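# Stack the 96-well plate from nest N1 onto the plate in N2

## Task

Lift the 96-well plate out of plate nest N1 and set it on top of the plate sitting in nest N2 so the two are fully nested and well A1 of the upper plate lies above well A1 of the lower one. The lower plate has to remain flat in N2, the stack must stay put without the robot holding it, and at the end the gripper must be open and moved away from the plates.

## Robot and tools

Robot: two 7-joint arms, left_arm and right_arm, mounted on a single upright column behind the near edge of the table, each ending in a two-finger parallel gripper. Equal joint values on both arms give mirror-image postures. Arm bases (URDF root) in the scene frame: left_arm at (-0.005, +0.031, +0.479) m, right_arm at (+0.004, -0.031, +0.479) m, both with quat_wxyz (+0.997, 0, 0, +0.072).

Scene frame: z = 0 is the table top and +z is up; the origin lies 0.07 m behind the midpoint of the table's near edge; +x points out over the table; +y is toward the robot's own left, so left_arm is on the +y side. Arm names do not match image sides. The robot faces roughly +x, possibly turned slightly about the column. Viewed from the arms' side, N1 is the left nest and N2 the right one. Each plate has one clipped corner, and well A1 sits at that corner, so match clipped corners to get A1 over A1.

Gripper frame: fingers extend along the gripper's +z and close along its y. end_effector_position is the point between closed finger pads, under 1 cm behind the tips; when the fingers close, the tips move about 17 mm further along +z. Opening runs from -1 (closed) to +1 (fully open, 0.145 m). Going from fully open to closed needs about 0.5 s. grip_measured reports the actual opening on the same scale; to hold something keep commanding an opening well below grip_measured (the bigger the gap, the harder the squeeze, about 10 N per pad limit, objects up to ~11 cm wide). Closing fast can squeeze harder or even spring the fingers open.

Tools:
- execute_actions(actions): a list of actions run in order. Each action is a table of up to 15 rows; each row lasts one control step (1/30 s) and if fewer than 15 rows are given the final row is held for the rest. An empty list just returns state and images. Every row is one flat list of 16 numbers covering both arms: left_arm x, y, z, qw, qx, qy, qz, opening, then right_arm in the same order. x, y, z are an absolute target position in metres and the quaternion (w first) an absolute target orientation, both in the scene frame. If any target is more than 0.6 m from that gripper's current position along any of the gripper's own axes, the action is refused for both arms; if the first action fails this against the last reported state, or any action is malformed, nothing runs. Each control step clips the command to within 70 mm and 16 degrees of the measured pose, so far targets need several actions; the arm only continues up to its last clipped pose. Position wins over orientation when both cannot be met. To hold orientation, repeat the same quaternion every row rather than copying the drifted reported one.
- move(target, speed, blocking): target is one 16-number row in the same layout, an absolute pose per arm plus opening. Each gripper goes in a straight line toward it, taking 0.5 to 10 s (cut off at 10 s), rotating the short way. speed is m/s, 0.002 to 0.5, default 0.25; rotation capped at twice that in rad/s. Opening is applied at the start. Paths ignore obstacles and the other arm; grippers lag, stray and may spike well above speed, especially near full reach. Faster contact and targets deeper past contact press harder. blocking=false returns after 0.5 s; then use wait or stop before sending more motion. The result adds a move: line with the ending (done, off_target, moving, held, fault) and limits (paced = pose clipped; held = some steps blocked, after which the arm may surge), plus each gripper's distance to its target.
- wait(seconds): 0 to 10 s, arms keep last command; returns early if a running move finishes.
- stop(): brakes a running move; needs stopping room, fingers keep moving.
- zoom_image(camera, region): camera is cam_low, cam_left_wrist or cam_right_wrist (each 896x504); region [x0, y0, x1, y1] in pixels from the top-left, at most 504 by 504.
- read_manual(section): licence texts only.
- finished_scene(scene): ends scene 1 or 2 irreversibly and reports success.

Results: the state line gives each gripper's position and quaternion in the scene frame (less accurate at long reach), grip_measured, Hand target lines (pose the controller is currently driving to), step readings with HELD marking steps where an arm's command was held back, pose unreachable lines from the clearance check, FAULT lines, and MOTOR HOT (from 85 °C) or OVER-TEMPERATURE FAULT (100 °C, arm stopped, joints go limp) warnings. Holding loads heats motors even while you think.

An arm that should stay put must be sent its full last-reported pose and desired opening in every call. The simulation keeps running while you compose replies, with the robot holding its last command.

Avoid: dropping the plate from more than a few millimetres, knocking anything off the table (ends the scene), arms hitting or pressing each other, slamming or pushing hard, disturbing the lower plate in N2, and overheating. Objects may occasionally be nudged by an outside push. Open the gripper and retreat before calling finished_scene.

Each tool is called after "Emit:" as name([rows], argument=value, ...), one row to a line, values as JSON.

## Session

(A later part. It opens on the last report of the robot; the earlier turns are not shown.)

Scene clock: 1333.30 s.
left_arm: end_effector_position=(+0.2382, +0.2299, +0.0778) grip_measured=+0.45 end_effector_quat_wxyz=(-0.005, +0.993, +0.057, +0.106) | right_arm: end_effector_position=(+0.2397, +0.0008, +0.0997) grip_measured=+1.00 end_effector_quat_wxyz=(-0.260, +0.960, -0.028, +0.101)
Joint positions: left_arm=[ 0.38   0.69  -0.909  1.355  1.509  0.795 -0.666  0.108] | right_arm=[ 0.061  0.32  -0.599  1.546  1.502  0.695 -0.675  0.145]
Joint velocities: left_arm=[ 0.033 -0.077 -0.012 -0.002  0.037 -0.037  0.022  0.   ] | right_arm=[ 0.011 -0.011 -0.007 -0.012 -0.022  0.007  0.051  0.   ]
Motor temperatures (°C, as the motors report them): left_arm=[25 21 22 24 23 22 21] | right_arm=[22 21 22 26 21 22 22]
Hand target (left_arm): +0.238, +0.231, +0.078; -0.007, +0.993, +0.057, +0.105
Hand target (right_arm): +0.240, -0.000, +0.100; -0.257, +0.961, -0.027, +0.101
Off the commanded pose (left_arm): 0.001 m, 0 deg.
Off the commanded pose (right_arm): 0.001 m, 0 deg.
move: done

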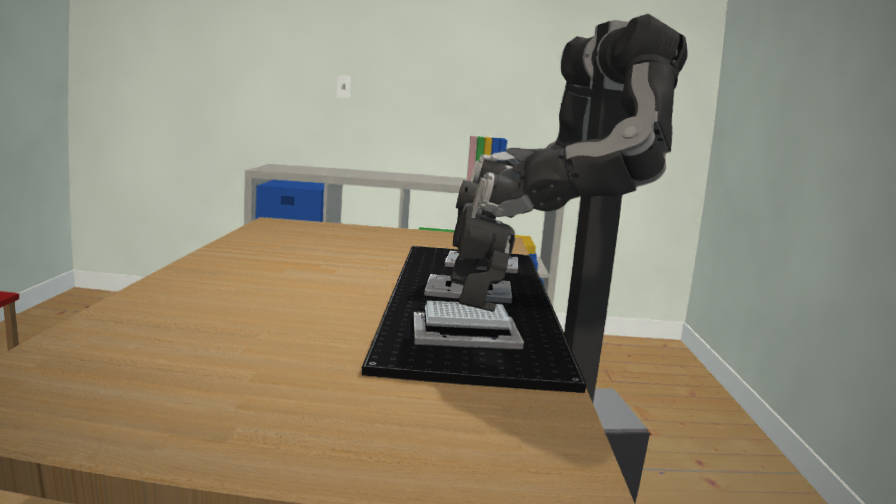

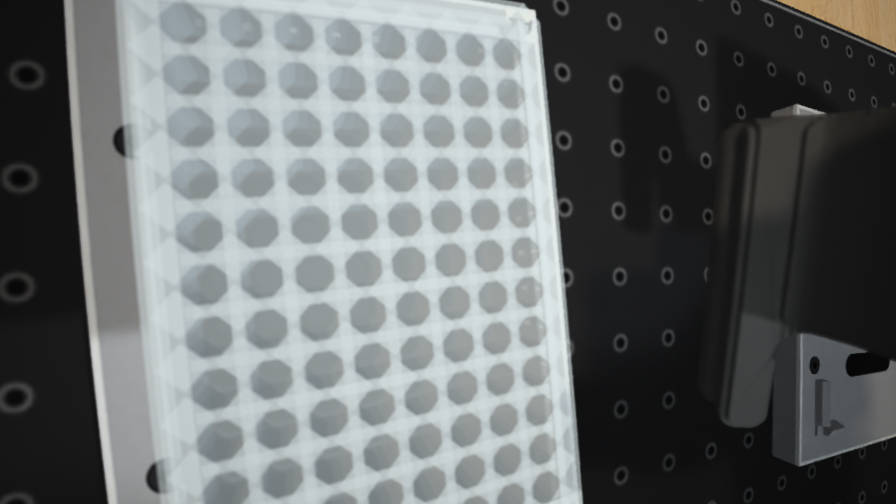

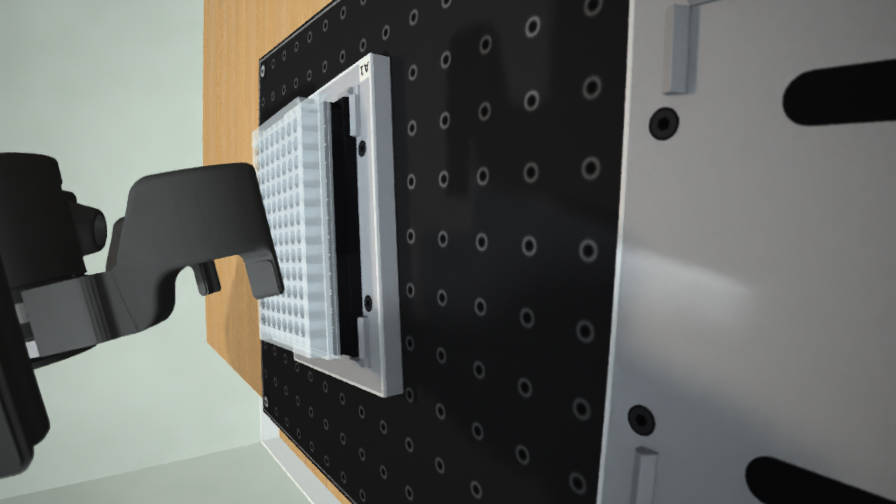

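Emit:
move(target=[0.10,0.30,0.16,-0.0061,0.9928,0.0581,0.1043,0.45, 0.12,-0.22,0.16,0,0.9945,0,0.1045,0.45], speed=0.2)

Scene clock: 1366.33 s.
left_arm: end_effector_position=(+0.0976, +0.3032, +0.1587) grip_measured=+0.45 end_effector_quat_wxyz=(-0.012, +0.993, +0.058, +0.100) | right_arm: end_effector_position=(+0.1188, -0.2171, +0.1620) grip_measured=+0.45 end_effector_quat_wxyz=(-0.002, +0.995, +0.007, +0.099)
Joint positions: left_arm=[-0.932  1.285  0.152  2.01   1.542  0.664 -0.47   0.108] | right_arm=[-1.027  0.895  0.128  2.28   1.459  0.7   -0.797  0.108]
Joint velocities: left_arm=[-0.099 -0.099 -0.017 -0.017  0.007  0.007  0.022  0.   ] | right_arm=[ 0.055 -0.033  0.002 -0.002  0.066 -0.022 -0.051  0.   ]
Motor temperatures (°C, as the motors report them): left_arm=[25 22 23 24 23 21 21] | right_arm=[22 21 22 27 21 22 22]
Hand target (left_arm): +0.099, +0.302, +0.159; -0.009, +0.993, +0.058, +0.104
Hand target (right_arm): +0.120, -0.216, +0.163; -0.005, +0.995, +0.006, +0.103
Off the commanded pose (left_arm): 0.004 m, 1 deg.
Off the commanded pose (right_arm): 0.004 m, 1 deg.
move: off_target (left_arm, right_arm)

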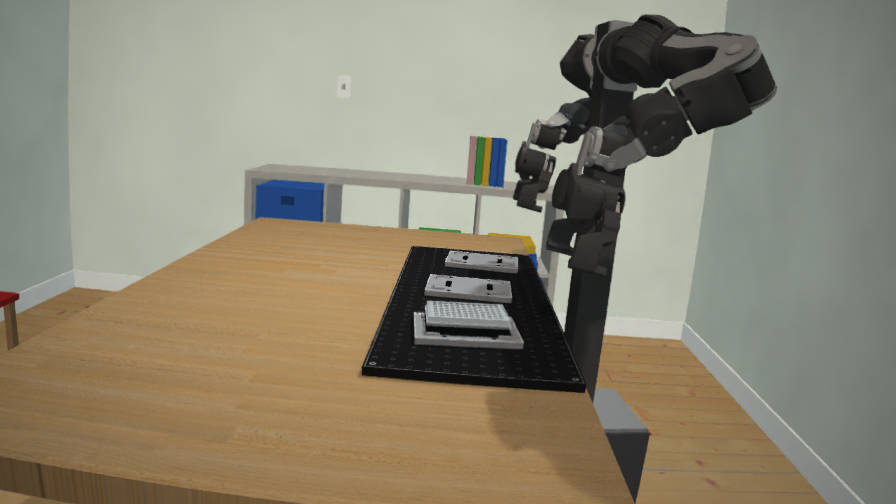

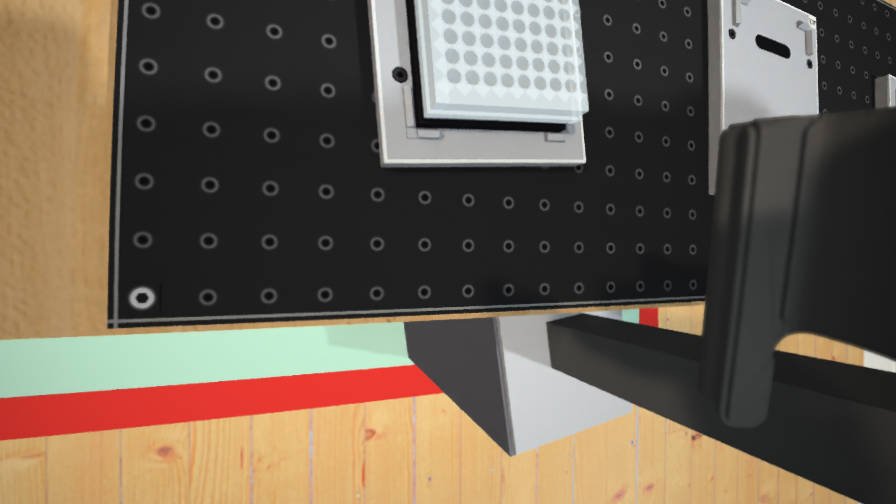

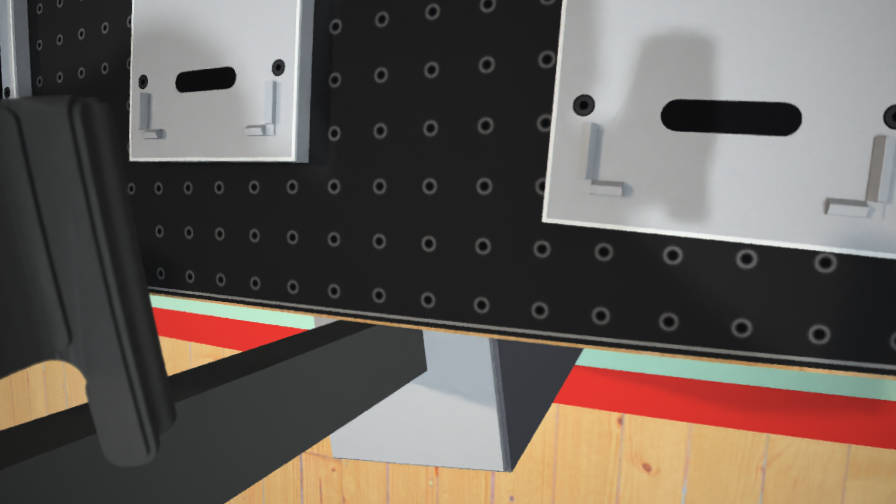

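Emit:
zoom_image(camera="cam_left_wrist", region=[360, 0, 620, 180])

Region (360, 0, 620, 180) of cam_left_wrist's 896x504 image, scaled by 1.938, with more detail than that image has; it fills the top 349 rows of this view, and the rest is white.

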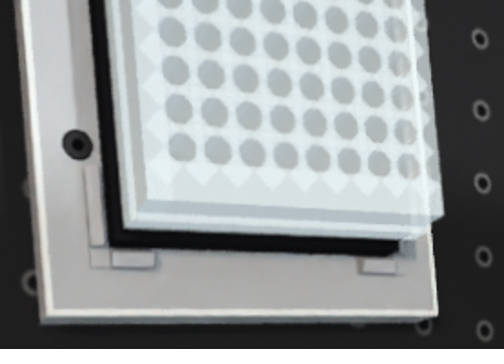

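The top plate sits level and squarely nested on the lower one, and both arms are clear.

Emit:
finished_scene(scene=2)

The scene is finished: the task was done.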